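# Move an unpowered 5.7 kg robot arm between desks

## Task

Pick up the limp, unpowered spare robot arm (5.7 kg, joints swinging freely) from its desk and set it down lying on the other desk. It must end up at rest with nothing hanging past any desk edge. No part of it may drop freely by more than a few centimetres. Afterwards release it and move the robot away from it. The robot itself must not topple or finish leaning.

## Robot and tools

ROBOT. An RB-Y1: a wheeled base (two drive wheels, two passive rear casters; 0.66 m long, 0.58 m wide, front edge 0.10 m ahead of the drive axle), a folding torso (leg with ankle, knee, hip, plus a chest that can yaw), a head with a camera, and two 7-joint arms each ending in a parallel gripper with its own wrist camera. Each arm is rated for 3 kg, so a 5.7 kg load needs both hands and a hold close to the body.

FRAMES. Base frame: origin on the floor midway between the drive wheels; x ahead, y to the left, z up. Reported chest, left_hand and right_hand poses are in this frame; a hand point sits between its finger pads, fingers pointing along its -z and closing along its x. Printed hand positions drift from the truth, especially when reaching far. The odometry frame is the base frame where the scene began; base_odometry only counts wheel rotation, so slip looks like travel. Heading runs -3.142 to 3.142, left positive.

execute_actions. Argument "actions": a list holding zero or one action. An action may contain "base", "joints", both, plus optional "speeds" and "min_time_s"; its motions start together. "base" holds exactly one relative command measured from where the base last reported itself: {"translate_m": d} drives straight d metres (forward positive, -3 to 3) or {"rotate_rad": d} spins in place d radians (left/counter-clockwise positive, -3.2 to 3.2). No sideways motion. "joints" is one flat dictionary covering the whole robot, keyed by joint name, each value an absolute target in radians (grippers in metres of opening). Ranges: torso_squat_rad 0 to 1.2 (bigger lowers a level chest); torso_shift_rad -0.3 to 0.6 (positive pushes hips forward); torso_pitch_rad -0.2 to 1.4 (positive leans forward); torso_yaw_rad -1.5 to 1.5 (left positive). Combined torso rules: squat + shift <= 1.52; squat - shift + pitch <= 1.57; shift + 0.5 pitch - 0.4 squat <= 0.7; shift + 0.3 pitch - 0.5 squat <= 0.39; breaking one leaves the torso partway, "off_target". Arms, left/right: shoulder_pitch -2.356 to 2.356 (0 hanging, negative raises forward); shoulder_roll left 0 to 3.141, right -3.141 to 0 (away from the body lifts sideways); shoulder_yaw -2.094 to 2.094; elbow -2.617 to 0.01 (negative bends); forearm_roll -3.141 to 3.141; wrist_pitch -1.57 to 1.919 (negative tips the hand forward); hand_roll -2.705 to 2.705; gripper_m 0 to 0.1. Yaw and roll signs are the same on both arms (positive = leftward / counter-clockwise seen from above). head_pan_rad -0.523 to 0.523, head_tilt_rad -0.35 to 1.57 (positive looks down). Joints count as arrived within 0.02 (gripper 0.004). A joint you omit may keep driving toward its previous target. "speeds" caps translate_m (0.05 to 0.4 m/s) or rotate_rad (0.1 to 1.509 rad/s) for this action only. "min_time_s" (0.1 to 8) stretches every arm and head motion to at least that many seconds. "cameras": list of head_camera, left_wrist_camera, right_wrist_camera or all; omitted/null means all, [] means none. Unknown keys or out-of-range numbers get the call rejected with no motion. An empty list just reports state and images.

Other tools. wait {seconds: 0 to 10} lets time pass with the current commands. zoom_image {camera, region [x0,y0,x1,y1]} magnifies a region (at most 504x504 px, origin top-left) of that camera's latest full image. read_manual {section: "licences"} only returns licence text. finished_scene {scene: number} closes the scene irreversibly and reports success; do it only once the arm lies still and the robot has let go and backed off.

RESULTS. base_status and joint_status tell how each motion ended: done; off_target (resting short, maybe still pushing); contact_stop (hit something hard or load too heavy); time_out; stopped_with_arm (torso halted because an arm contact-stopped); limit_stop_at_own_body (self-collision guard, nothing pushing); limit_stop_at_<name>; limit_stop_at_motor_heat. A contact_stop, time_out or stopped_with_arm halts its whole group (torso, left arm or right arm) and clears their targets. "joint command not followed" with a "cause:" line means an arm's targets were held back by the arm-collision check; the gripper part still runs, and withheld targets may be retried later. on_its_own lists uncommanded parts; "held at" is the held target, not the actual angle. A stopped part may still press: first back off arms, then torso, each in its own action. Exception: when both hands grip one object and the torso contact-stops right at start with nothing in the way, resend every arm joint at its current joint_positions value, then repeat the torso command. joint_positions, poses, odometry and a Motor temperatures line (per arm, joints in joint_positions order) come back each time. Camera calibration lines give intrinsics K and T_world_to_cam (base frame to camera) and may shift per scene.

GRIPPING. Command an opening at least 0.005 m narrower than the part being held; off_target is then expected.

AVOID. Letting the limp arm swing or drop more than a few centimetres; set it down gently. Heavy loads held far forward can tip the robot, and nothing stops that. The base keeps driving into furniture and may keep shoving; a bent leg reaches beyond the front edge and can slide the robot backward unnoticed. Arms must never strike or squeeze each other (grippers included); a hard press ends the run. Joint torque at its load limit (shoulders 61.6, elbow 31.6, wrist joints 22 N m, load weight included) freezes the robot for 10 s. Motors heat while holding; MOTOR HOT warns from 65 °C and at 80 °C an OVER-TEMPERATURE FAULT brakes the arm, after which targets must be resent. Prefer short, economical motions.

Each tool is called after "Request:" as a command line: name --argument value for each argument, lists and objects as JSON in quotes; but a table of rows of numbers goes row by row, as --pt "numbers of a row", without its own name.

## Session

I'll start by checking the robot's state and camera views.

Request:
execute_actions --actions '[]'

Scene clock: 0.00 s.
Motor temperatures (°C, as the motors report them): left_arm=[28 30 28 32 32 31 31] | right_arm=[28 24 28 27 36 31 32]
base_odometry: x=+0.000 y=+0.000 heading=+0.000 (m, m, rad; odometry frame)
base_status: not commanded
joint_positions: torso_squat_rad=+0.350 torso_shift_rad=-0.001 torso_pitch_rad=+0.000 torso_yaw_rad=+0.001 left_shoulder_pitch_rad=+0.045 left_shoulder_roll_rad=+0.024 left_shoulder_yaw_rad=-0.021 left_elbow_rad=-0.131 left_forearm_roll_rad=+0.010 left_wrist_pitch_rad=-0.001 left_hand_roll_rad=+0.013 left_gripper_m=+0.101 right_shoulder_pitch_rad=+0.011 right_shoulder_roll_rad=-0.038 right_shoulder_yaw_rad=-0.029 right_elbow_rad=-0.275 right_forearm_roll_rad=-0.015 right_wrist_pitch_rad=-0.021 right_hand_roll_rad=+0.002 right_gripper_m=+0.100 head_pan_rad=+0.000 head_tilt_rad=+0.400
joint_status: not commanded
chest: x=-0.2288 y=-0.0006 z=+1.2474 quat_wxyz=(+1.000, +0.001, +0.000, +0.000) (m; base frame)
left_hand: x=-0.1974 y=+0.2380 z=+0.5635 quat_wxyz=(+0.999, +0.012, -0.045, +0.008) (m; base frame)
right_hand: x=-0.0983 y=-0.2532 z=+0.5752 quat_wxyz=(+0.989, -0.020, -0.143, -0.019) (m; base frame)
pictures: head_camera, left_wrist_camera, right_wrist_camera
Images, in order (width x height): head_camera 896x504, left_wrist_camera 644x364, right_wrist_camera 644x364.

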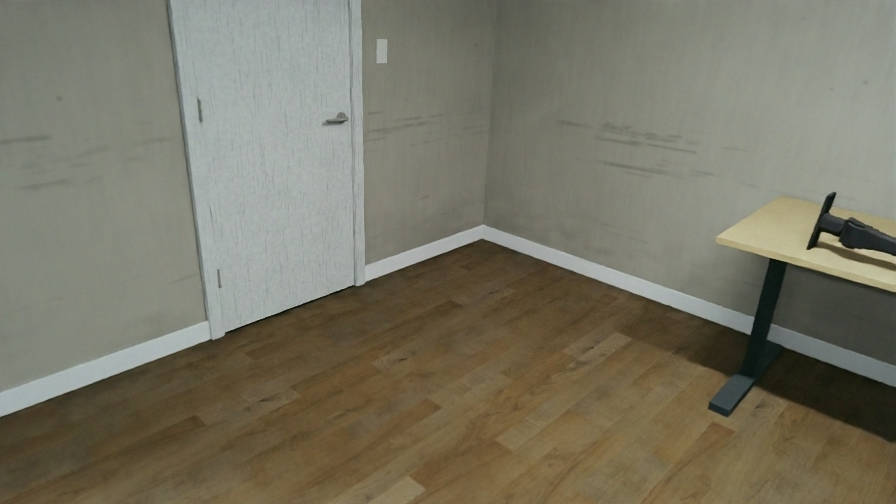

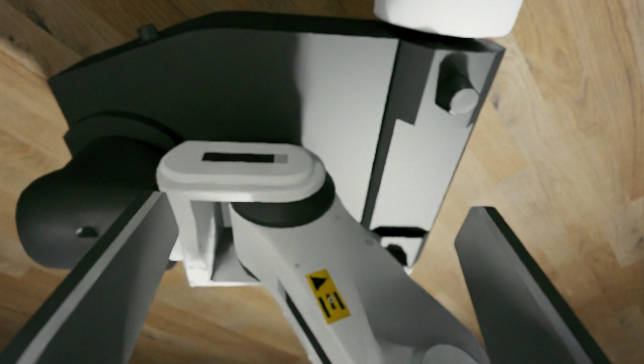

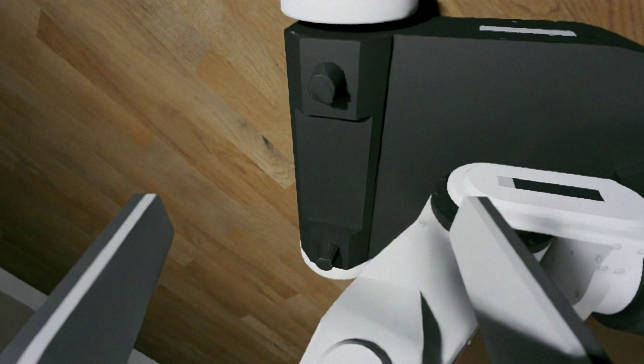

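Request:
execute_actions --actions '[{"joints": {"head_pan_rad": -0.523}}]' --cameras '["head_camera"]'

Scene clock: 1.23 s.
Motor temperatures (°C, as the motors report them): left_arm=[28 30 28 32 32 31 31] | right_arm=[28 24 28 27 36 31 32]
base_odometry: x=+0.000 y=+0.000 heading=+0.000 (m, m, rad; odometry frame)
base_status: not commanded
joint_positions: torso_squat_rad=+0.350 torso_shift_rad=-0.001 torso_pitch_rad=+0.000 torso_yaw_rad=+0.001 left_shoulder_pitch_rad=+0.045 left_shoulder_roll_rad=+0.024 left_shoulder_yaw_rad=-0.021 left_elbow_rad=-0.131 left_forearm_roll_rad=+0.010 left_wrist_pitch_rad=-0.001 left_hand_roll_rad=+0.013 left_gripper_m=+0.101 right_shoulder_pitch_rad=+0.011 right_shoulder_roll_rad=-0.038 right_shoulder_yaw_rad=-0.029 right_elbow_rad=-0.275 right_forearm_roll_rad=-0.015 right_wrist_pitch_rad=-0.021 right_hand_roll_rad=+0.002 right_gripper_m=+0.100 head_pan_rad=-0.523 head_tilt_rad=+0.400
joint_status: all done
chest: x=-0.2288 y=-0.0006 z=+1.2474 quat_wxyz=(+1.000, +0.001, +0.000, +0.000) (m; base frame)
left_hand: x=-0.1974 y=+0.2380 z=+0.5635 quat_wxyz=(+0.999, +0.012, -0.045, +0.008) (m; base frame)
right_hand: x=-0.0983 y=-0.2532 z=+0.5752 quat_wxyz=(+0.989, -0.020, -0.143, -0.019) (m; base frame)
pictures: head_camera
camera_calibration (this result's frames):
head_camera: T_world_to_cam=[[-0.503622, -0.862089, 0.0562729, -0.191183], [-0.362287, 0.151613, -0.919653, 1.31666], [0.784291, -0.483545, -0.388679, 0.667357], [0, 0, 0, 1]] pos_world=[-0.142676, -0.0417436, 1.48102]
Images, in order (width x height): head_camera 896x504.

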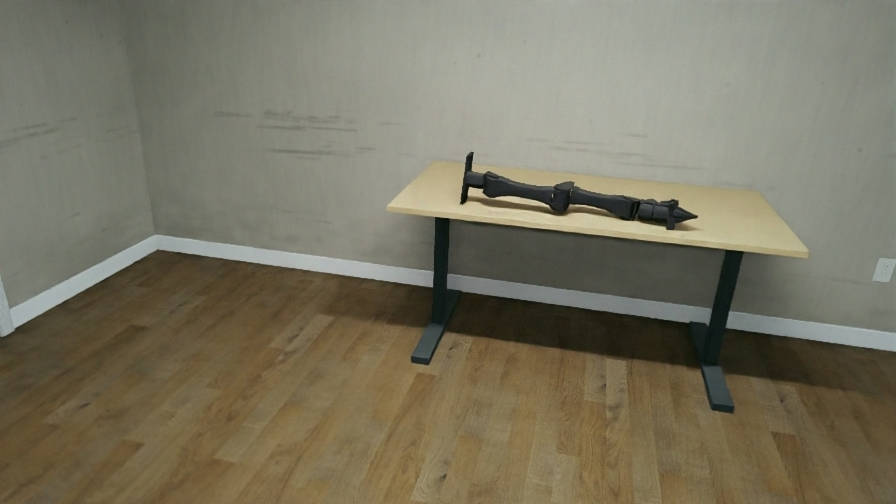

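Request:
zoom_image --camera "head_camera" --region '[440, 130, 720, 260]'

Region (440, 130, 720, 260) of head_camera's 896x504 image, scaled by 1.800, with more detail than that image has; it fills the top 234 rows of this view, and the rest is white.

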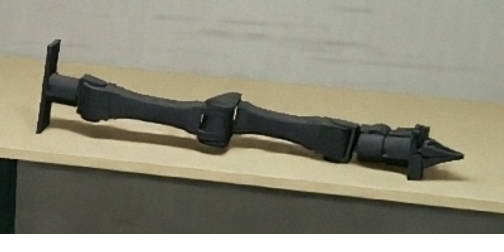

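Request:
execute_actions --actions '[{"base": {"rotate_rad": -0.75}, "joints": {"torso_yaw_rad": -0.5, "head_tilt_rad": 0.3}}]' --cameras '["head_camera"]'

Scene clock: 6.20 s.
Motor temperatures (°C, as the motors report them): left_arm=[28 30 28 32 32 31 31] | right_arm=[28 24 28 27 36 32 32]
base_odometry: x=+0.000 y=+0.000 heading=-0.749 (m, m, rad; odometry frame)
base_status: done
joint_positions: torso_squat_rad=+0.350 torso_shift_rad=-0.001 torso_pitch_rad=+0.000 torso_yaw_rad=-0.500 left_shoulder_pitch_rad=+0.045 left_shoulder_roll_rad=+0.024 left_shoulder_yaw_rad=-0.021 left_elbow_rad=-0.131 left_forearm_roll_rad=+0.010 left_wrist_pitch_rad=-0.001 left_hand_roll_rad=+0.013 left_gripper_m=+0.101 right_shoulder_pitch_rad=+0.011 right_shoulder_roll_rad=-0.038 right_shoulder_yaw_rad=-0.029 right_elbow_rad=-0.275 right_forearm_roll_rad=-0.015 right_wrist_pitch_rad=-0.021 right_hand_roll_rad=+0.002 right_gripper_m=+0.100 head_pan_rad=-0.523 head_tilt_rad=+0.300
joint_status: all done
chest: x=-0.2288 y=-0.0006 z=+1.2474 quat_wxyz=(+0.969, +0.001, +0.000, -0.247) (m; base frame)
left_hand: x=-0.0870 y=+0.1939 z=+0.5635 quat_wxyz=(+0.970, +0.000, -0.046, -0.240) (m; base frame)
right_hand: x=-0.2360 y=-0.2846 z=+0.5751 quat_wxyz=(+0.954, -0.055, -0.133, -0.264) (m; base frame)
pictures: head_camera
camera_calibration (this result's frames):
head_camera: T_world_to_cam=[[-0.858645, -0.509553, 0.0555397, -0.270986], [-0.196676, 0.227464, -0.953718, 1.40215], [0.473337, -0.829828, -0.295528, 0.460438], [0, 0, 0, 1]] pos_world=[-0.174855, -0.0749366, 1.48838]
Images, in order (width x height): head_camera 896x504.

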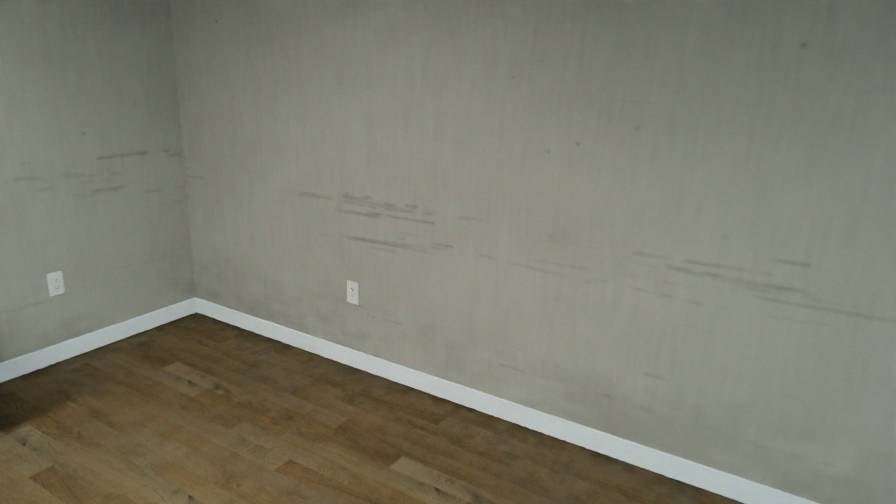

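Request:
execute_actions --actions '[{"base": {"rotate_rad": -0.085}, "joints": {"torso_yaw_rad": 0.0, "head_pan_rad": 0.0, "head_tilt_rad": 0.4, "left_wrist_pitch_rad": 0.85, "left_hand_roll_rad": -1.57, "left_forearm_roll_rad": -0.5, "right_wrist_pitch_rad": 1.0, "right_hand_roll_rad": 1.57, "right_forearm_roll_rad": 0.5}}]'

Scene clock: 12.70 s.
Motor temperatures (°C, as the motors report them): left_arm=[28 30 28 32 32 31 31] | right_arm=[28 24 28 27 36 32 32]
base_odometry: x=+0.000 y=+0.000 heading=-0.834 (m, m, rad; odometry frame)
base_status: done
joint_positions: torso_squat_rad=+0.350 torso_shift_rad=-0.001 torso_pitch_rad=+0.000 torso_yaw_rad=+0.000 left_shoulder_pitch_rad=+0.046 left_shoulder_roll_rad=+0.024 left_shoulder_yaw_rad=-0.021 left_elbow_rad=-0.131 left_forearm_roll_rad=-0.500 left_wrist_pitch_rad=+0.850 left_hand_roll_rad=-1.570 left_gripper_m=+0.101 right_shoulder_pitch_rad=+0.011 right_shoulder_roll_rad=-0.038 right_shoulder_yaw_rad=-0.029 right_elbow_rad=-0.275 right_forearm_roll_rad=+0.500 right_wrist_pitch_rad=+1.000 right_hand_roll_rad=+1.570 right_gripper_m=+0.100 head_pan_rad=+0.000 head_tilt_rad=+0.400
joint_status: all done
chest: x=-0.2288 y=-0.0006 z=+1.2474 quat_wxyz=(+1.000, +0.001, +0.000, +0.000) (m; base frame)
left_hand: x=-0.3555 y=+0.3204 z=+0.6302 quat_wxyz=(+0.480, -0.168, +0.344, -0.789) (m; base frame)
right_hand: x=-0.2981 y=-0.3377 z=+0.6348 quat_wxyz=(+0.514, +0.139, +0.362, +0.765) (m; base frame)
pictures: head_camera, left_wrist_camera, right_wrist_camera
camera_calibration (this result's frames):
head_camera: T_world_to_cam=[[-0.00678267, -0.998389, 0.056327, -0.0886072], [-0.389221, -0.0492505, -0.919827, 1.31118], [0.92112, -0.0281625, -0.38826, 0.695435], [0, 0, 0, 1]] pos_world=[-0.130842, -0.00430324, 1.48106]
left_wrist_camera: T_world_to_cam=[[-0.475568, -0.873427, -0.10469, 0.176543], [-0.137331, -0.0438351, 0.989555, -0.624269], [-0.868893, 0.484978, -0.0991017, -0.31519], [0, 0, 0, 1]] pos_world=[-0.275639, 0.279693, 0.604995]
right_wrist_camera: T_world_to_cam=[[0.453543, -0.879541, 0.143893, -0.254856], [-0.145999, 0.0859492, 0.985544, -0.61101], [-0.879194, -0.467995, -0.0894302, -0.276378], [0, 0, 0, 1]] pos_world=[-0.216609, -0.300984, 0.614132]
Images, in order (width x height): head_camera 896x504, left_wrist_camera 644x364, right_wrist_camera 644x364.

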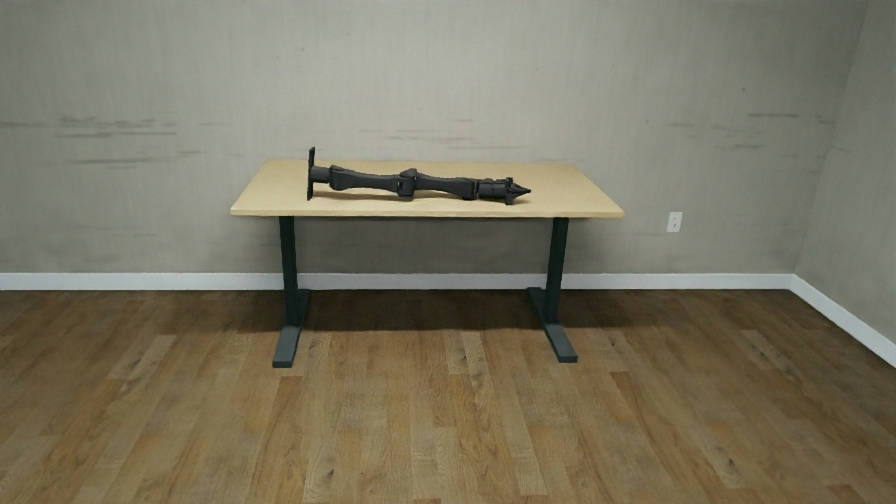

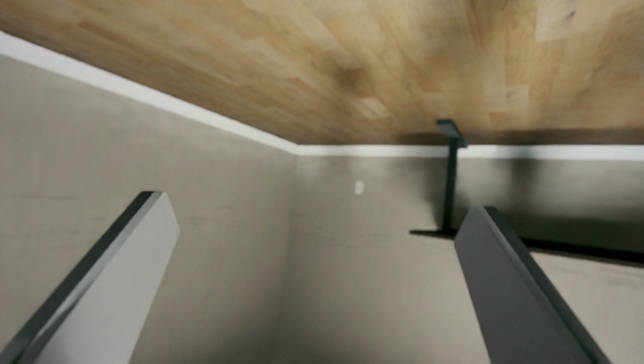

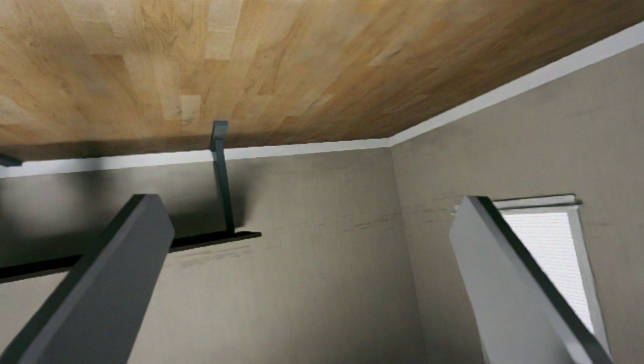

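Request:
execute_actions --actions '[{"base": {"translate_m": 1.4}, "joints": {"head_tilt_rad": 0.7, "left_shoulder_pitch_rad": -0.32, "left_shoulder_roll_rad": 0.02, "left_shoulder_yaw_rad": 0.107, "left_elbow_rad": -1.55, "left_forearm_roll_rad": 0, "left_wrist_pitch_rad": 1.85, "left_hand_roll_rad": 0, "right_shoulder_pitch_rad": -0.32, "right_shoulder_roll_rad": -0.02, "right_shoulder_yaw_rad": -0.107, "right_elbow_rad": -1.55, "right_forearm_roll_rad": 0, "right_wrist_pitch_rad": 1.85, "right_hand_roll_rad": 0}, "min_time_s": 3}]' --cameras '["head_camera"]'

Request:
execute_actions --actions '[{"base": {"rotate_rad": 0.11}}]' --cameras '["head_camera"]'

Scene clock: 21.27 s.
Motor temperatures (°C, as the motors report them): left_arm=[28 30 28 32 32 31 31] | right_arm=[28 24 28 27 36 32 32]
base_odometry: x=+0.940 y=-1.037 heading=-0.835 (m, m, rad; odometry frame)
base_status: done
joint_positions: torso_squat_rad=+0.350 torso_shift_rad=-0.001 torso_pitch_rad=+0.000 torso_yaw_rad=+0.000 left_shoulder_pitch_rad=-0.320 left_shoulder_roll_rad=+0.020 left_shoulder_yaw_rad=+0.107 left_elbow_rad=-1.550 left_forearm_roll_rad=+0.000 left_wrist_pitch_rad=+1.850 left_hand_roll_rad=+0.000 left_gripper_m=+0.101 right_shoulder_pitch_rad=-0.320 right_shoulder_roll_rad=-0.020 right_shoulder_yaw_rad=-0.107 right_elbow_rad=-1.550 right_forearm_roll_rad=+0.000 right_wrist_pitch_rad=+1.850 right_hand_roll_rad=+0.000 right_gripper_m=+0.100 head_pan_rad=+0.000 head_tilt_rad=+0.700
joint_status: all done
chest: x=-0.2288 y=-0.0006 z=+1.2474 quat_wxyz=(+1.000, +0.001, +0.000, +0.000) (m; base frame)
left_hand: x=+0.1383 y=+0.2215 z=+0.8844 quat_wxyz=(+1.000, +0.003, -0.001, +0.000) (m; base frame)
right_hand: x=+0.1382 y=-0.2220 z=+0.8838 quat_wxyz=(+1.000, -0.001, -0.001, +0.000) (m; base frame)
pictures: head_camera
camera_calibration (this result's frames):
head_camera: T_world_to_cam=[[0.0104844, -0.99839, 0.0557495, -0.084209], [-0.643692, -0.0494036, -0.763688, 1.03254], [0.765213, -0.0278787, -0.643173, 1.03214], [0, 0, 0, 1]] pos_world=[-0.12429, -0.00428742, 1.45708]
Images, in order (width x height): head_camera 896x504.

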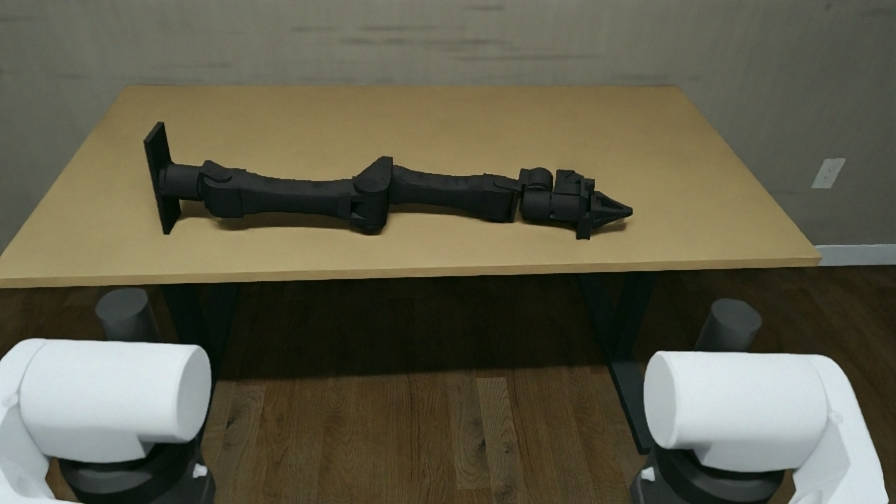

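Scene clock: 22.60 s.
Motor temperatures (°C, as the motors report them): left_arm=[28 30 28 32 32 31 31] | right_arm=[28 24 28 27 36 32 32]
base_odometry: x=+0.940 y=-1.037 heading=-0.726 (m, m, rad; odometry frame)
base_status: done
joint_positions: torso_squat_rad=+0.350 torso_shift_rad=-0.001 torso_pitch_rad=+0.000 torso_yaw_rad=+0.000 left_shoulder_pitch_rad=-0.320 left_shoulder_roll_rad=+0.020 left_shoulder_yaw_rad=+0.107 left_elbow_rad=-1.550 left_forearm_roll_rad=+0.000 left_wrist_pitch_rad=+1.850 left_hand_roll_rad=+0.000 left_gripper_m=+0.101 right_shoulder_pitch_rad=-0.320 right_shoulder_roll_rad=-0.020 right_shoulder_yaw_rad=-0.107 right_elbow_rad=-1.550 right_forearm_roll_rad=+0.000 right_wrist_pitch_rad=+1.850 right_hand_roll_rad=+0.000 right_gripper_m=+0.100 head_pan_rad=+0.000 head_tilt_rad=+0.700
joint_status: not commanded
chest: x=-0.2288 y=-0.0007 z=+1.2474 quat_wxyz=(+1.000, +0.001, +0.000, +0.000) (m; base frame)
left_hand: x=+0.1383 y=+0.2215 z=+0.8844 quat_wxyz=(+1.000, +0.003, -0.001, +0.000) (m; base frame)
right_hand: x=+0.1381 y=-0.2220 z=+0.8838 quat_wxyz=(+1.000, -0.001, -0.001, +0.000) (m; base frame)
pictures: head_camera
camera_calibration (this result's frames):
head_camera: T_world_to_cam=[[0.0104746, -0.998393, 0.0556997, -0.0841849], [-0.643686, -0.0493593, -0.763696, 1.03255], [0.765218, -0.0278537, -0.643169, 1.03214], [0, 0, 0, 1]] pos_world=[-0.124296, -0.00433488, 1.45708]
Images, in order (width x height): head_camera 896x504.

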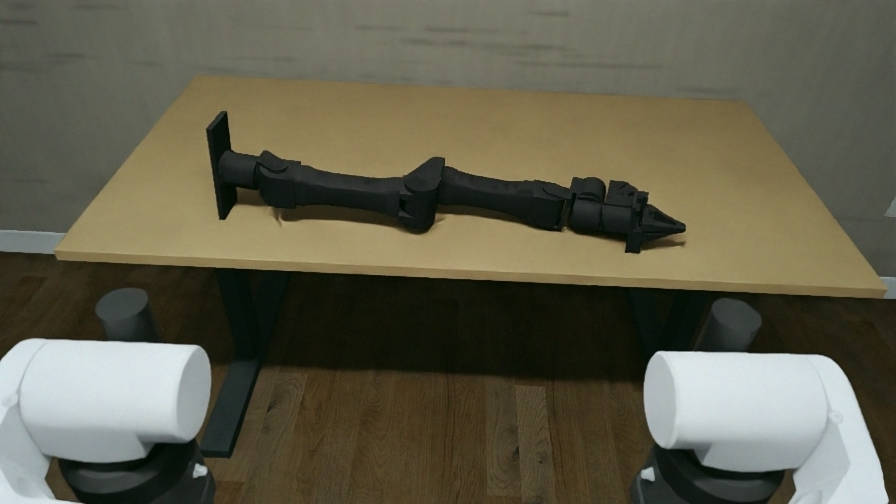

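Request:
zoom_image --camera "head_camera" --region '[195, 100, 455, 260]'

Request:
zoom_image --camera "head_camera" --region '[390, 130, 700, 270]'

Region (195, 100, 455, 260) of head_camera's 896x504 image, scaled by 1.938, with more detail than that image has; it fills the top 310 rows of this view, and the rest is white.

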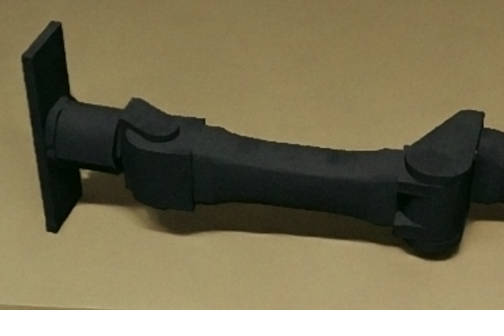

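Region (390, 130, 700, 270) of head_camera's 896x504 image, scaled by 1.626, with more detail than that image has; it fills the top 228 rows of this view, and the rest is white.

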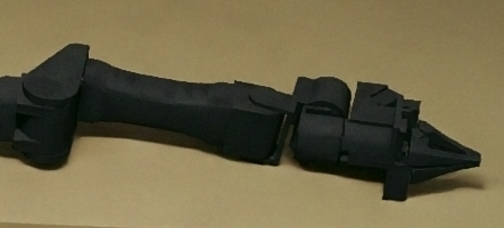

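Request:
execute_actions --actions '[{"base": {"translate_m": 0.64}, "joints": {"torso_squat_rad": 0.0, "torso_pitch_rad": -0.1, "head_tilt_rad": 1.2, "left_shoulder_pitch_rad": -0.464, "left_shoulder_roll_rad": 0.089, "left_shoulder_yaw_rad": 0.266, "left_elbow_rad": -1.255, "left_forearm_roll_rad": 0, "left_wrist_pitch_rad": 1.706, "left_hand_roll_rad": -0.125, "right_shoulder_pitch_rad": -0.55, "right_shoulder_roll_rad": -0.153, "right_shoulder_yaw_rad": -0.35, "right_elbow_rad": -0.977, "right_forearm_roll_rad": 0, "right_wrist_pitch_rad": 1.527, "right_hand_roll_rad": 0.198}, "min_time_s": 1.5}]'

Scene clock: 36.57 s.
Motor temperatures (°C, as the motors report them): left_arm=[28 30 28 32 32 31 31] | right_arm=[29 24 28 27 36 32 32]
base_odometry: x=+1.419 y=-1.461 heading=-0.725 (m, m, rad; odometry frame)
base_status: done
joint_positions: torso_squat_rad=+0.000 torso_shift_rad=-0.001 torso_pitch_rad=-0.100 torso_yaw_rad=+0.000 left_shoulder_pitch_rad=-0.464 left_shoulder_roll_rad=+0.089 left_shoulder_yaw_rad=+0.266 left_elbow_rad=-1.255 left_forearm_roll_rad=+0.000 left_wrist_pitch_rad=+1.706 left_hand_roll_rad=-0.125 left_gripper_m=+0.101 right_shoulder_pitch_rad=-0.550 right_shoulder_roll_rad=-0.153 right_shoulder_yaw_rad=-0.350 right_elbow_rad=-0.977 right_forearm_roll_rad=+0.000 right_wrist_pitch_rad=+1.527 right_hand_roll_rad=+0.198 right_gripper_m=+0.100 head_pan_rad=+0.000 head_tilt_rad=+1.200
joint_status: all done
chest: x=-0.2596 y=-0.0006 z=+1.2884 quat_wxyz=(+0.999, +0.001, -0.050, +0.000) (m; base frame)
left_hand: x=+0.1795 y=+0.2699 z=+0.9493 quat_wxyz=(+0.999, +0.001, -0.050, +0.000) (m; base frame)
right_hand: x=+0.1963 y=-0.3037 z=+0.9199 quat_wxyz=(+0.999, +0.000, -0.050, +0.000) (m; base frame)
pictures: head_camera, left_wrist_camera, right_wrist_camera
camera_calibration (this result's frames):
head_camera: T_world_to_cam=[[0.0318742, -0.99838, 0.0471364, -0.0677117], [-0.890445, -0.0497855, -0.45236, 0.504707], [0.453974, -0.0275538, -0.890589, 1.3865], [0, 0, 0, 1]] pos_world=[-0.177862, -0.00427166, 1.4663]
left_wrist_camera: T_world_to_cam=[[0.996617, 0.0317648, 0.0757937, -0.259657], [-0.0235553, -0.773169, 0.633763, -0.354551], [0.0787327, -0.633404, -0.769805, 0.974255], [0, 0, 0, 1]] pos_world=[0.173721, 0.351217, 0.994369]
right_wrist_camera: T_world_to_cam=[[-0.995025, -0.026528, -0.09603, 0.27385], [-0.0818166, 0.76758, 0.63571, -0.306486], [0.0568466, 0.640404, -0.765931, 0.974872], [0, 0, 0, 1]] pos_world=[0.191994, -0.381795, 0.967819]
Images, in order (width x height): head_camera 896x504, left_wrist_camera 644x364, right_wrist_camera 644x364.

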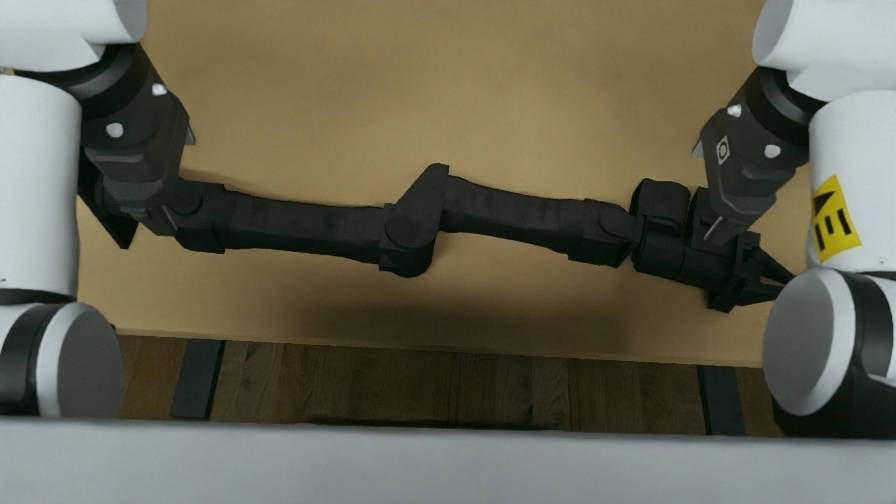

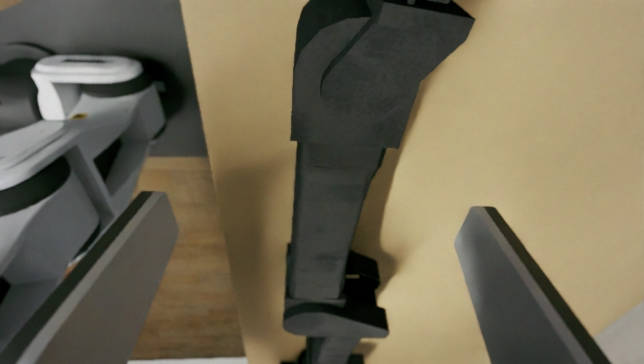

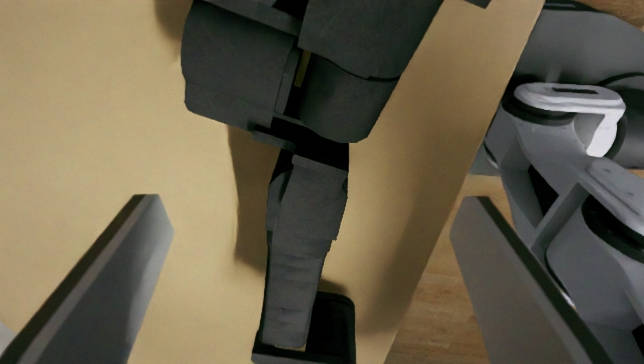

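Request:
zoom_image --camera "right_wrist_camera" --region '[150, 0, 500, 260]'

Request:
zoom_image --camera "head_camera" --region '[540, 150, 810, 330]'

Region (150, 0, 500, 260) of right_wrist_camera's 644x364 image, scaled by 1.440, with more detail than that image has; it fills the top 374 rows of this view, and the rest is white.

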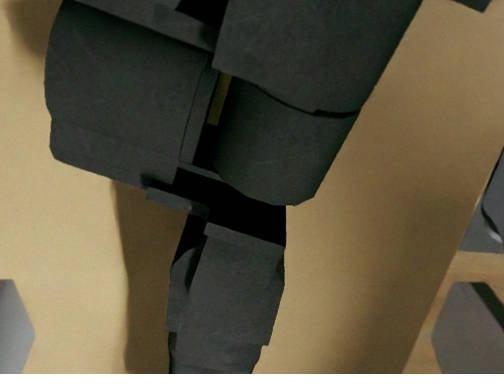

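Region (540, 150, 810, 330) of head_camera's 896x504 image, scaled by 1.867, with more detail than that image has.

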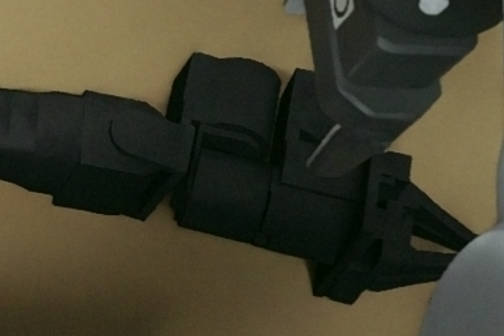

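Request:
zoom_image --camera "left_wrist_camera" --region '[240, 0, 500, 200]'

Request:
zoom_image --camera "right_wrist_camera" --region '[220, 110, 400, 300]'

Request:
zoom_image --camera "head_camera" --region '[70, 140, 300, 290]'

Region (240, 0, 500, 200) of left_wrist_camera's 644x364 image, scaled by 1.938, with more detail than that image has; it fills the top 388 rows of this view, and the rest is white.

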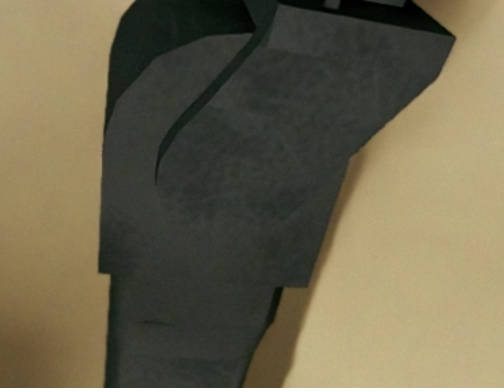

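Region (220, 110, 400, 300) of right_wrist_camera's 644x364 image, scaled by 2.653, with more detail than that image has; it fills the left 477 columns of this view, and the rest is white.

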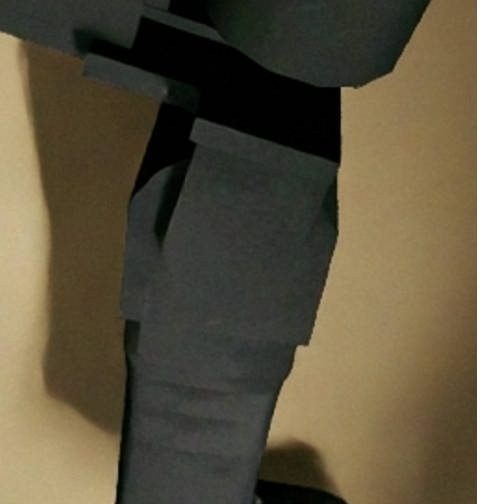

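Region (70, 140, 300, 290) of head_camera's 896x504 image, scaled by 2.191, with more detail than that image has; it fills the top 329 rows of this view, and the rest is white.

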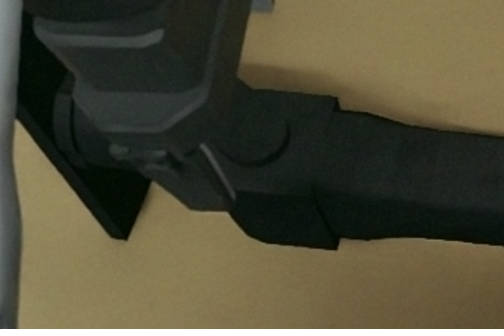

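Request:
execute_actions --actions '[{"base": {"translate_m": -0.035}, "joints": {"torso_squat_rad": 0.56, "torso_pitch_rad": 0.0, "head_tilt_rad": 1.0, "left_shoulder_pitch_rad": -0.798, "left_shoulder_roll_rad": 0.169, "left_shoulder_yaw_rad": 0.315, "left_elbow_rad": -1.086, "left_forearm_roll_rad": 0, "left_wrist_pitch_rad": 1.872, "left_hand_roll_rad": -0.155, "right_shoulder_pitch_rad": -0.851, "right_shoulder_roll_rad": -0.097, "right_shoulder_yaw_rad": -0.245, "right_elbow_rad": -0.914, "right_forearm_roll_rad": 0, "right_wrist_pitch_rad": 1.729, "right_hand_roll_rad": -0.152}, "min_time_s": 1.0}]'

Scene clock: 64.30 s.
Motor temperatures (°C, as the motors report them): left_arm=[29 30 28 33 32 31 31] | right_arm=[29 24 28 28 36 32 32]
base_odometry: x=+1.393 y=-1.438 heading=-0.725 (m, m, rad; odometry frame)
base_status: done
joint_positions: torso_squat_rad=+0.560 torso_shift_rad=-0.001 torso_pitch_rad=+0.000 torso_yaw_rad=+0.000 left_shoulder_pitch_rad=-0.798 left_shoulder_roll_rad=+0.169 left_shoulder_yaw_rad=+0.315 left_elbow_rad=-1.086 left_forearm_roll_rad=+0.000 left_wrist_pitch_rad=+1.872 left_hand_roll_rad=-0.155 left_gripper_m=+0.101 right_shoulder_pitch_rad=-0.851 right_shoulder_roll_rad=-0.097 right_shoulder_yaw_rad=-0.245 right_elbow_rad=-0.914 right_forearm_roll_rad=+0.000 right_wrist_pitch_rad=+1.729 right_hand_roll_rad=-0.152 right_gripper_m=+0.100 head_pan_rad=+0.000 head_tilt_rad=+1.000
joint_status: all done
chest: x=-0.2286 y=-0.0006 z=+1.1830 quat_wxyz=(+1.000, +0.001, +0.000, +0.000) (m; base frame)
left_hand: x=+0.2403 y=+0.2640 z=+0.9061 quat_wxyz=(+1.000, +0.001, +0.000, -0.030) (m; base frame)
right_hand: x=+0.2514 y=-0.2099 z=+0.8756 quat_wxyz=(+0.998, +0.001, +0.000, -0.065) (m; base frame)
pictures: head_camera, left_wrist_camera, right_wrist_camera
camera_calibration (this result's frames):
head_camera: T_world_to_cam=[[0.0268226, -0.998385, 0.0500865, -0.069386], [-0.840869, -0.049629, -0.538959, 0.631965], [0.540574, -0.0276599, -0.840842, 1.2175], [0, 0, 0, 1]] pos_world=[-0.12489, -0.00423409, 1.36781]
left_wrist_camera: T_world_to_cam=[[0.999321, -0.0279267, -0.024053, -0.211172], [-0.00640271, -0.774215, 0.63289, -0.333395], [-0.0362967, -0.632306, -0.773868, 0.963501], [0, 0, 0, 1]] pos_world=[0.243866, 0.34521, 0.951546]
right_wrist_camera: T_world_to_cam=[[-0.99458, 0.103926, 0.00306903, 0.267421], [0.081734, 0.763277, 0.640881, -0.392384], [0.0642615, 0.637658, -0.767634, 0.876739], [0, 0, 0, 1]] pos_world=[0.241702, -0.287355, 0.923665]
Images, in order (width x height): head_camera 896x504, left_wrist_camera 644x364, right_wrist_camera 644x364.

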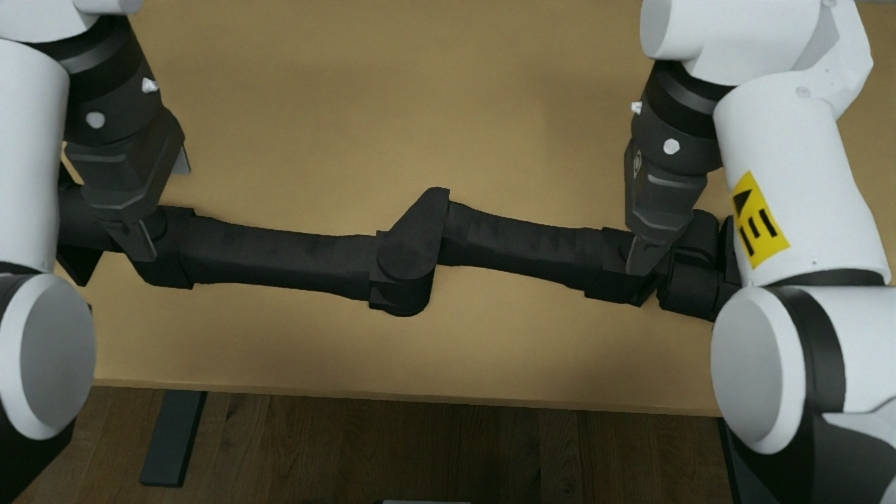

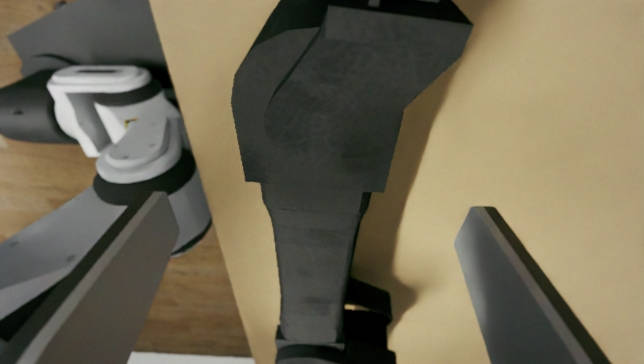

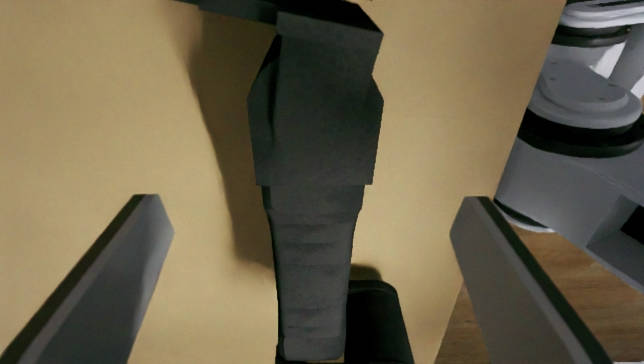

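Request:
execute_actions --actions '[{"joints": {"torso_squat_rad": 0.72, "left_shoulder_pitch_rad": -0.794, "left_shoulder_roll_rad": 0.184, "left_shoulder_yaw_rad": 0.330, "left_elbow_rad": -1.091, "left_wrist_pitch_rad": 1.878, "left_hand_roll_rad": -0.176, "right_shoulder_pitch_rad": -0.851, "right_shoulder_roll_rad": -0.091, "right_shoulder_yaw_rad": -0.239, "right_elbow_rad": -0.854, "right_wrist_pitch_rad": 1.668, "right_hand_roll_rad": -0.160}}]'

Scene clock: 68.50 s.
Motor temperatures (°C, as the motors report them): left_arm=[29 30 28 33 32 31 31] | right_arm=[30 24 28 28 36 32 32]
base_odometry: x=+1.393 y=-1.438 heading=-0.725 (m, m, rad; odometry frame)
base_status: not commanded
joint_positions: torso_squat_rad=+0.720 torso_shift_rad=-0.001 torso_pitch_rad=+0.000 torso_yaw_rad=+0.000 left_shoulder_pitch_rad=-0.794 left_shoulder_roll_rad=+0.184 left_shoulder_yaw_rad=+0.330 left_elbow_rad=-1.091 left_forearm_roll_rad=+0.000 left_wrist_pitch_rad=+1.878 left_hand_roll_rad=-0.176 left_gripper_m=+0.101 right_shoulder_pitch_rad=-0.851 right_shoulder_roll_rad=-0.091 right_shoulder_yaw_rad=-0.239 right_elbow_rad=-0.854 right_forearm_roll_rad=+0.000 right_wrist_pitch_rad=+1.668 right_hand_roll_rad=-0.160 right_gripper_m=+0.100 head_pan_rad=+0.000 head_tilt_rad=+1.000
joint_status: all done
chest: x=-0.2286 y=-0.0006 z=+1.1162 quat_wxyz=(+1.000, +0.001, +0.000, +0.000) (m; base frame)
left_hand: x=+0.2391 y=+0.2744 z=+0.8411 quat_wxyz=(+1.000, +0.000, +0.000, -0.030) (m; base frame)
right_hand: x=+0.2511 y=-0.2059 z=+0.7926 quat_wxyz=(+0.998, +0.000, +0.000, -0.065) (m; base frame)
pictures: head_camera, left_wrist_camera, right_wrist_camera
camera_calibration (this result's frames):
head_camera: T_world_to_cam=[[0.0268269, -0.998385, 0.0500845, -0.0660122], [-0.840836, -0.0496332, -0.53901, 0.596052], [0.540625, -0.0276528, -0.840809, 1.16127], [0, 0, 0, 1]] pos_world=[-0.124861, -0.00420908, 1.30099]
left_wrist_camera: T_world_to_cam=[[0.999356, -0.0267476, -0.0239337, -0.211765], [-0.00555998, -0.774136, 0.632995, -0.284567], [-0.0354591, -0.632454, -0.773786, 0.91948], [0, 0, 0, 1]] pos_world=[0.242651, 0.355571, 0.886542]
right_wrist_camera: T_world_to_cam=[[-0.994627, 0.103468, 0.0034627, 0.266602], [0.0816548, 0.763502, 0.640623, -0.341978], [0.06364, 0.637463, -0.767848, 0.810852], [0, 0, 0, 1]] pos_world=[0.241491, -0.283372, 0.840767]
Images, in order (width x height): head_camera 896x504, left_wrist_camera 644x364, right_wrist_camera 644x364.

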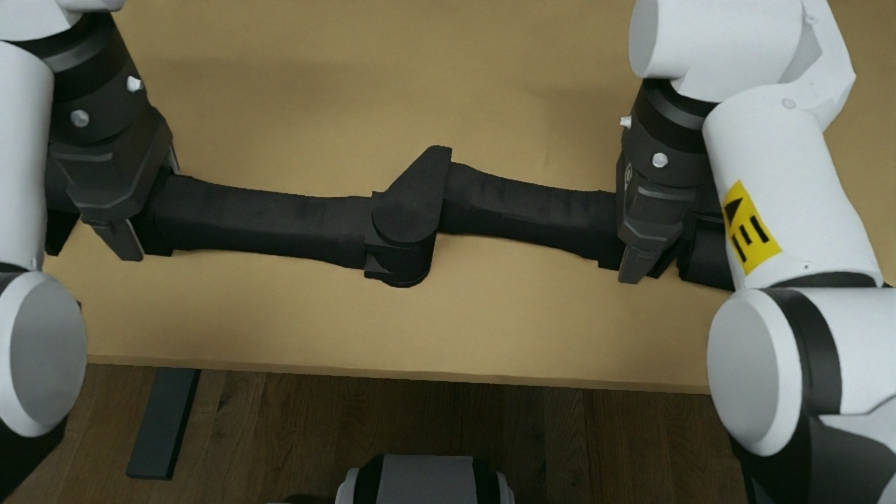

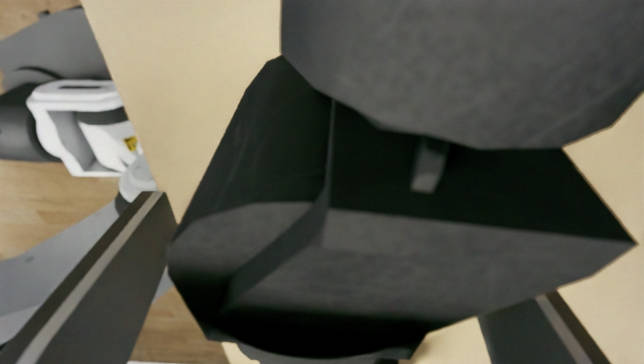

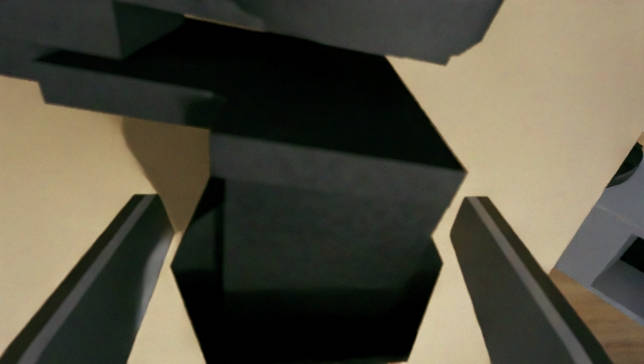

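Request:
execute_actions --actions '[{"joints": {"torso_squat_rad": 0.74, "left_gripper_m": 0.04, "right_gripper_m": 0.04}}]'

Scene clock: 70.90 s.
Motor temperatures (°C, as the motors report them): left_arm=[29 30 28 33 32 31 31] | right_arm=[30 24 28 28 36 32 32]
base_odometry: x=+1.393 y=-1.438 heading=-0.725 (m, m, rad; odometry frame)
base_status: not commanded
joint_positions: torso_squat_rad=+0.740 torso_shift_rad=-0.001 torso_pitch_rad=+0.000 torso_yaw_rad=+0.000 left_shoulder_pitch_rad=-0.794 left_shoulder_roll_rad=+0.184 left_shoulder_yaw_rad=+0.330 left_elbow_rad=-1.091 left_forearm_roll_rad=+0.000 left_wrist_pitch_rad=+1.878 left_hand_roll_rad=-0.176 left_gripper_m=+0.064 right_shoulder_pitch_rad=-0.851 right_shoulder_roll_rad=-0.091 right_shoulder_yaw_rad=-0.239 right_elbow_rad=-0.854 right_forearm_roll_rad=+0.000 right_wrist_pitch_rad=+1.668 right_hand_roll_rad=-0.160 right_gripper_m=+0.057 head_pan_rad=+0.000 head_tilt_rad=+1.000
joint_status: left_gripper_m off_target (ended at +0.064, target +0.040); right_gripper_m off_target (ended at +0.057, target +0.040); the others done
chest: x=-0.2285 y=-0.0006 z=+1.1069 quat_wxyz=(+1.000, +0.001, +0.000, +0.000) (m; base frame)
left_hand: x=+0.2392 y=+0.2745 z=+0.8318 quat_wxyz=(+1.000, +0.001, +0.000, -0.030) (m; base frame)
right_hand: x=+0.2513 y=-0.2059 z=+0.7834 quat_wxyz=(+0.998, +0.000, +0.000, -0.065) (m; base frame)
pictures: head_camera, left_wrist_camera, right_wrist_camera
camera_calibration (this result's frames):
head_camera: T_world_to_cam=[[0.0268457, -0.998384, 0.0500818, -0.0655348], [-0.840832, -0.0496478, -0.539014, 0.591036], [0.540629, -0.0276402, -0.840807, 1.15342], [0, 0, 0, 1]] pos_world=[-0.124851, -0.00420453, 1.29166]
left_wrist_camera: T_world_to_cam=[[0.999357, -0.0267446, -0.0238607, -0.21207], [-0.00560889, -0.774225, 0.632885, -0.278492], [-0.0353998, -0.632345, -0.773878, 0.912416], [0, 0, 0, 1]] pos_world=[0.242671, 0.355674, 0.877292]
right_wrist_camera: T_world_to_cam=[[-0.994607, 0.103672, 0.00296055, 0.267205], [0.0815007, 0.763608, 0.640515, -0.335847], [0.0641429, 0.637302, -0.76794, 0.803661], [0, 0, 0, 1]] pos_world=[0.241587, -0.283422, 0.831488]
Images, in order (width x height): head_camera 896x504, left_wrist_camera 644x364, right_wrist_camera 644x364.

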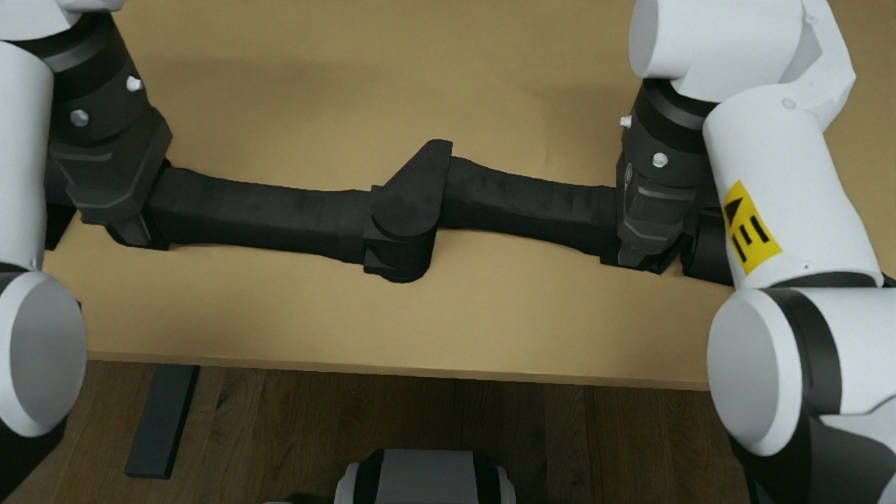

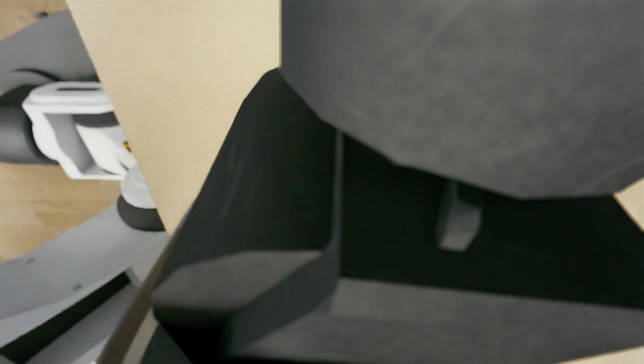

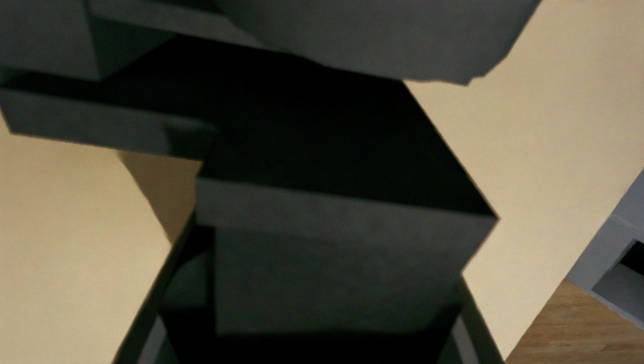

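Request:
execute_actions --actions '[{"joints": {"torso_squat_rad": 0.68, "head_pan_rad": -0.15}}]'

Scene clock: 72.17 s.
Motor temperatures (°C, as the motors report them): left_arm=[29 30 28 33 32 31 31] | right_arm=[30 24 28 28 36 32 32]
base_odometry: x=+1.393 y=-1.438 heading=-0.725 (m, m, rad; odometry frame)
base_status: not commanded
joint_positions: torso_squat_rad=+0.680 torso_shift_rad=-0.001 torso_pitch_rad=+0.001 torso_yaw_rad=+0.000 left_shoulder_pitch_rad=-0.792 left_shoulder_roll_rad=+0.183 left_shoulder_yaw_rad=+0.330 left_elbow_rad=-1.090 left_forearm_roll_rad=+0.000 left_wrist_pitch_rad=+1.878 left_hand_roll_rad=-0.176 left_gripper_m=+0.064 right_shoulder_pitch_rad=-0.848 right_shoulder_roll_rad=-0.091 right_shoulder_yaw_rad=-0.239 right_elbow_rad=-0.853 right_forearm_roll_rad=+0.000 right_wrist_pitch_rad=+1.668 right_hand_roll_rad=-0.160 right_gripper_m=+0.057 head_pan_rad=-0.150 head_tilt_rad=+1.000
joint_status: all done
chest: x=-0.2278 y=-0.0006 z=+1.1343 quat_wxyz=(+1.000, +0.001, +0.001, +0.000) (m; base frame)
left_hand: x=+0.2383 y=+0.2743 z=+0.8570 quat_wxyz=(+1.000, +0.000, +0.002, -0.030) (m; base frame)
right_hand: x=+0.2502 y=-0.2063 z=+0.8086 quat_wxyz=(+0.998, +0.000, +0.002, -0.065) (m; base frame)
pictures: head_camera, left_wrist_camera, right_wrist_camera
camera_calibration (this result's frames):
head_camera: T_world_to_cam=[[-0.122471, -0.991197, 0.0502886, -0.0978947], [-0.8397, 0.0764752, -0.537639, 0.605132], [0.529061, -0.108073, -0.841674, 1.17462], [0, 0, 0, 1]] pos_world=[-0.125307, -0.0163659, 1.31891]
left_wrist_camera: T_world_to_cam=[[0.999218, -0.0265357, -0.0293053, -0.205939], [-0.00196421, -0.773674, 0.633581, -0.296153], [-0.0394853, -0.633028, -0.773121, 0.932256], [0, 0, 0, 1]] pos_world=[0.242007, 0.355553, 0.902349]
right_wrist_camera: T_world_to_cam=[[-0.994502, 0.104385, 0.00834839, 0.261844], [0.0855153, 0.763531, 0.640084, -0.35234], [0.0604412, 0.637279, -0.76826, 0.824491], [0, 0, 0, 1]] pos_world=[0.240701, -0.283741, 0.856764]
Images, in order (width x height): head_camera 896x504, left_wrist_camera 644x364, right_wrist_camera 644x364.

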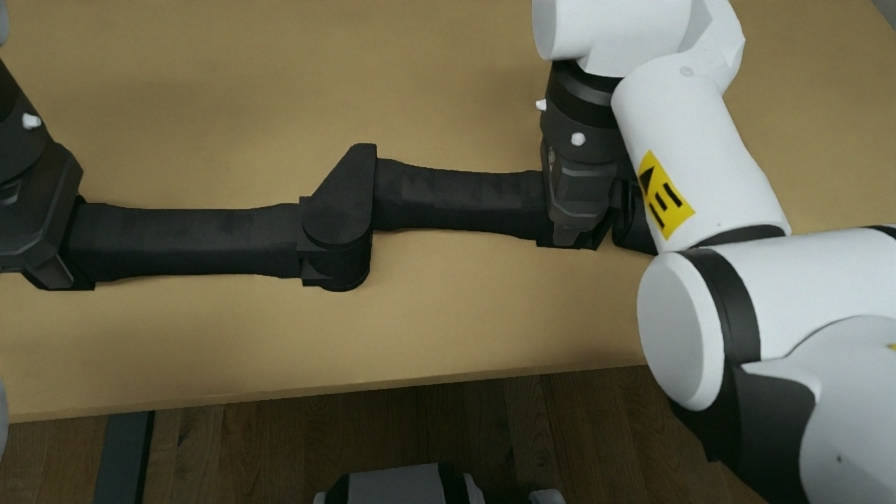

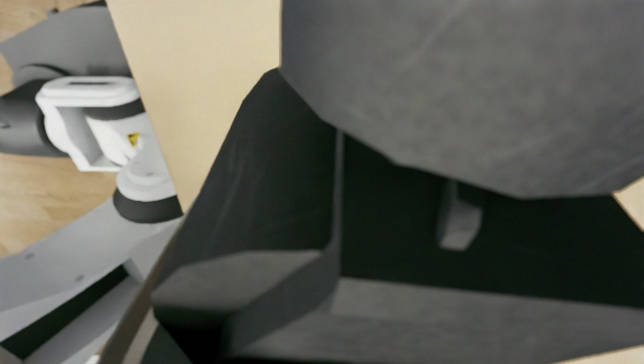

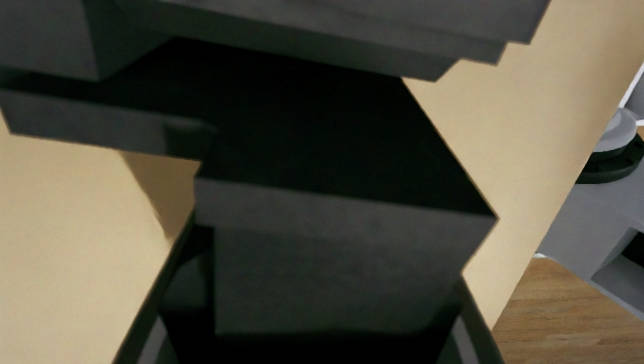

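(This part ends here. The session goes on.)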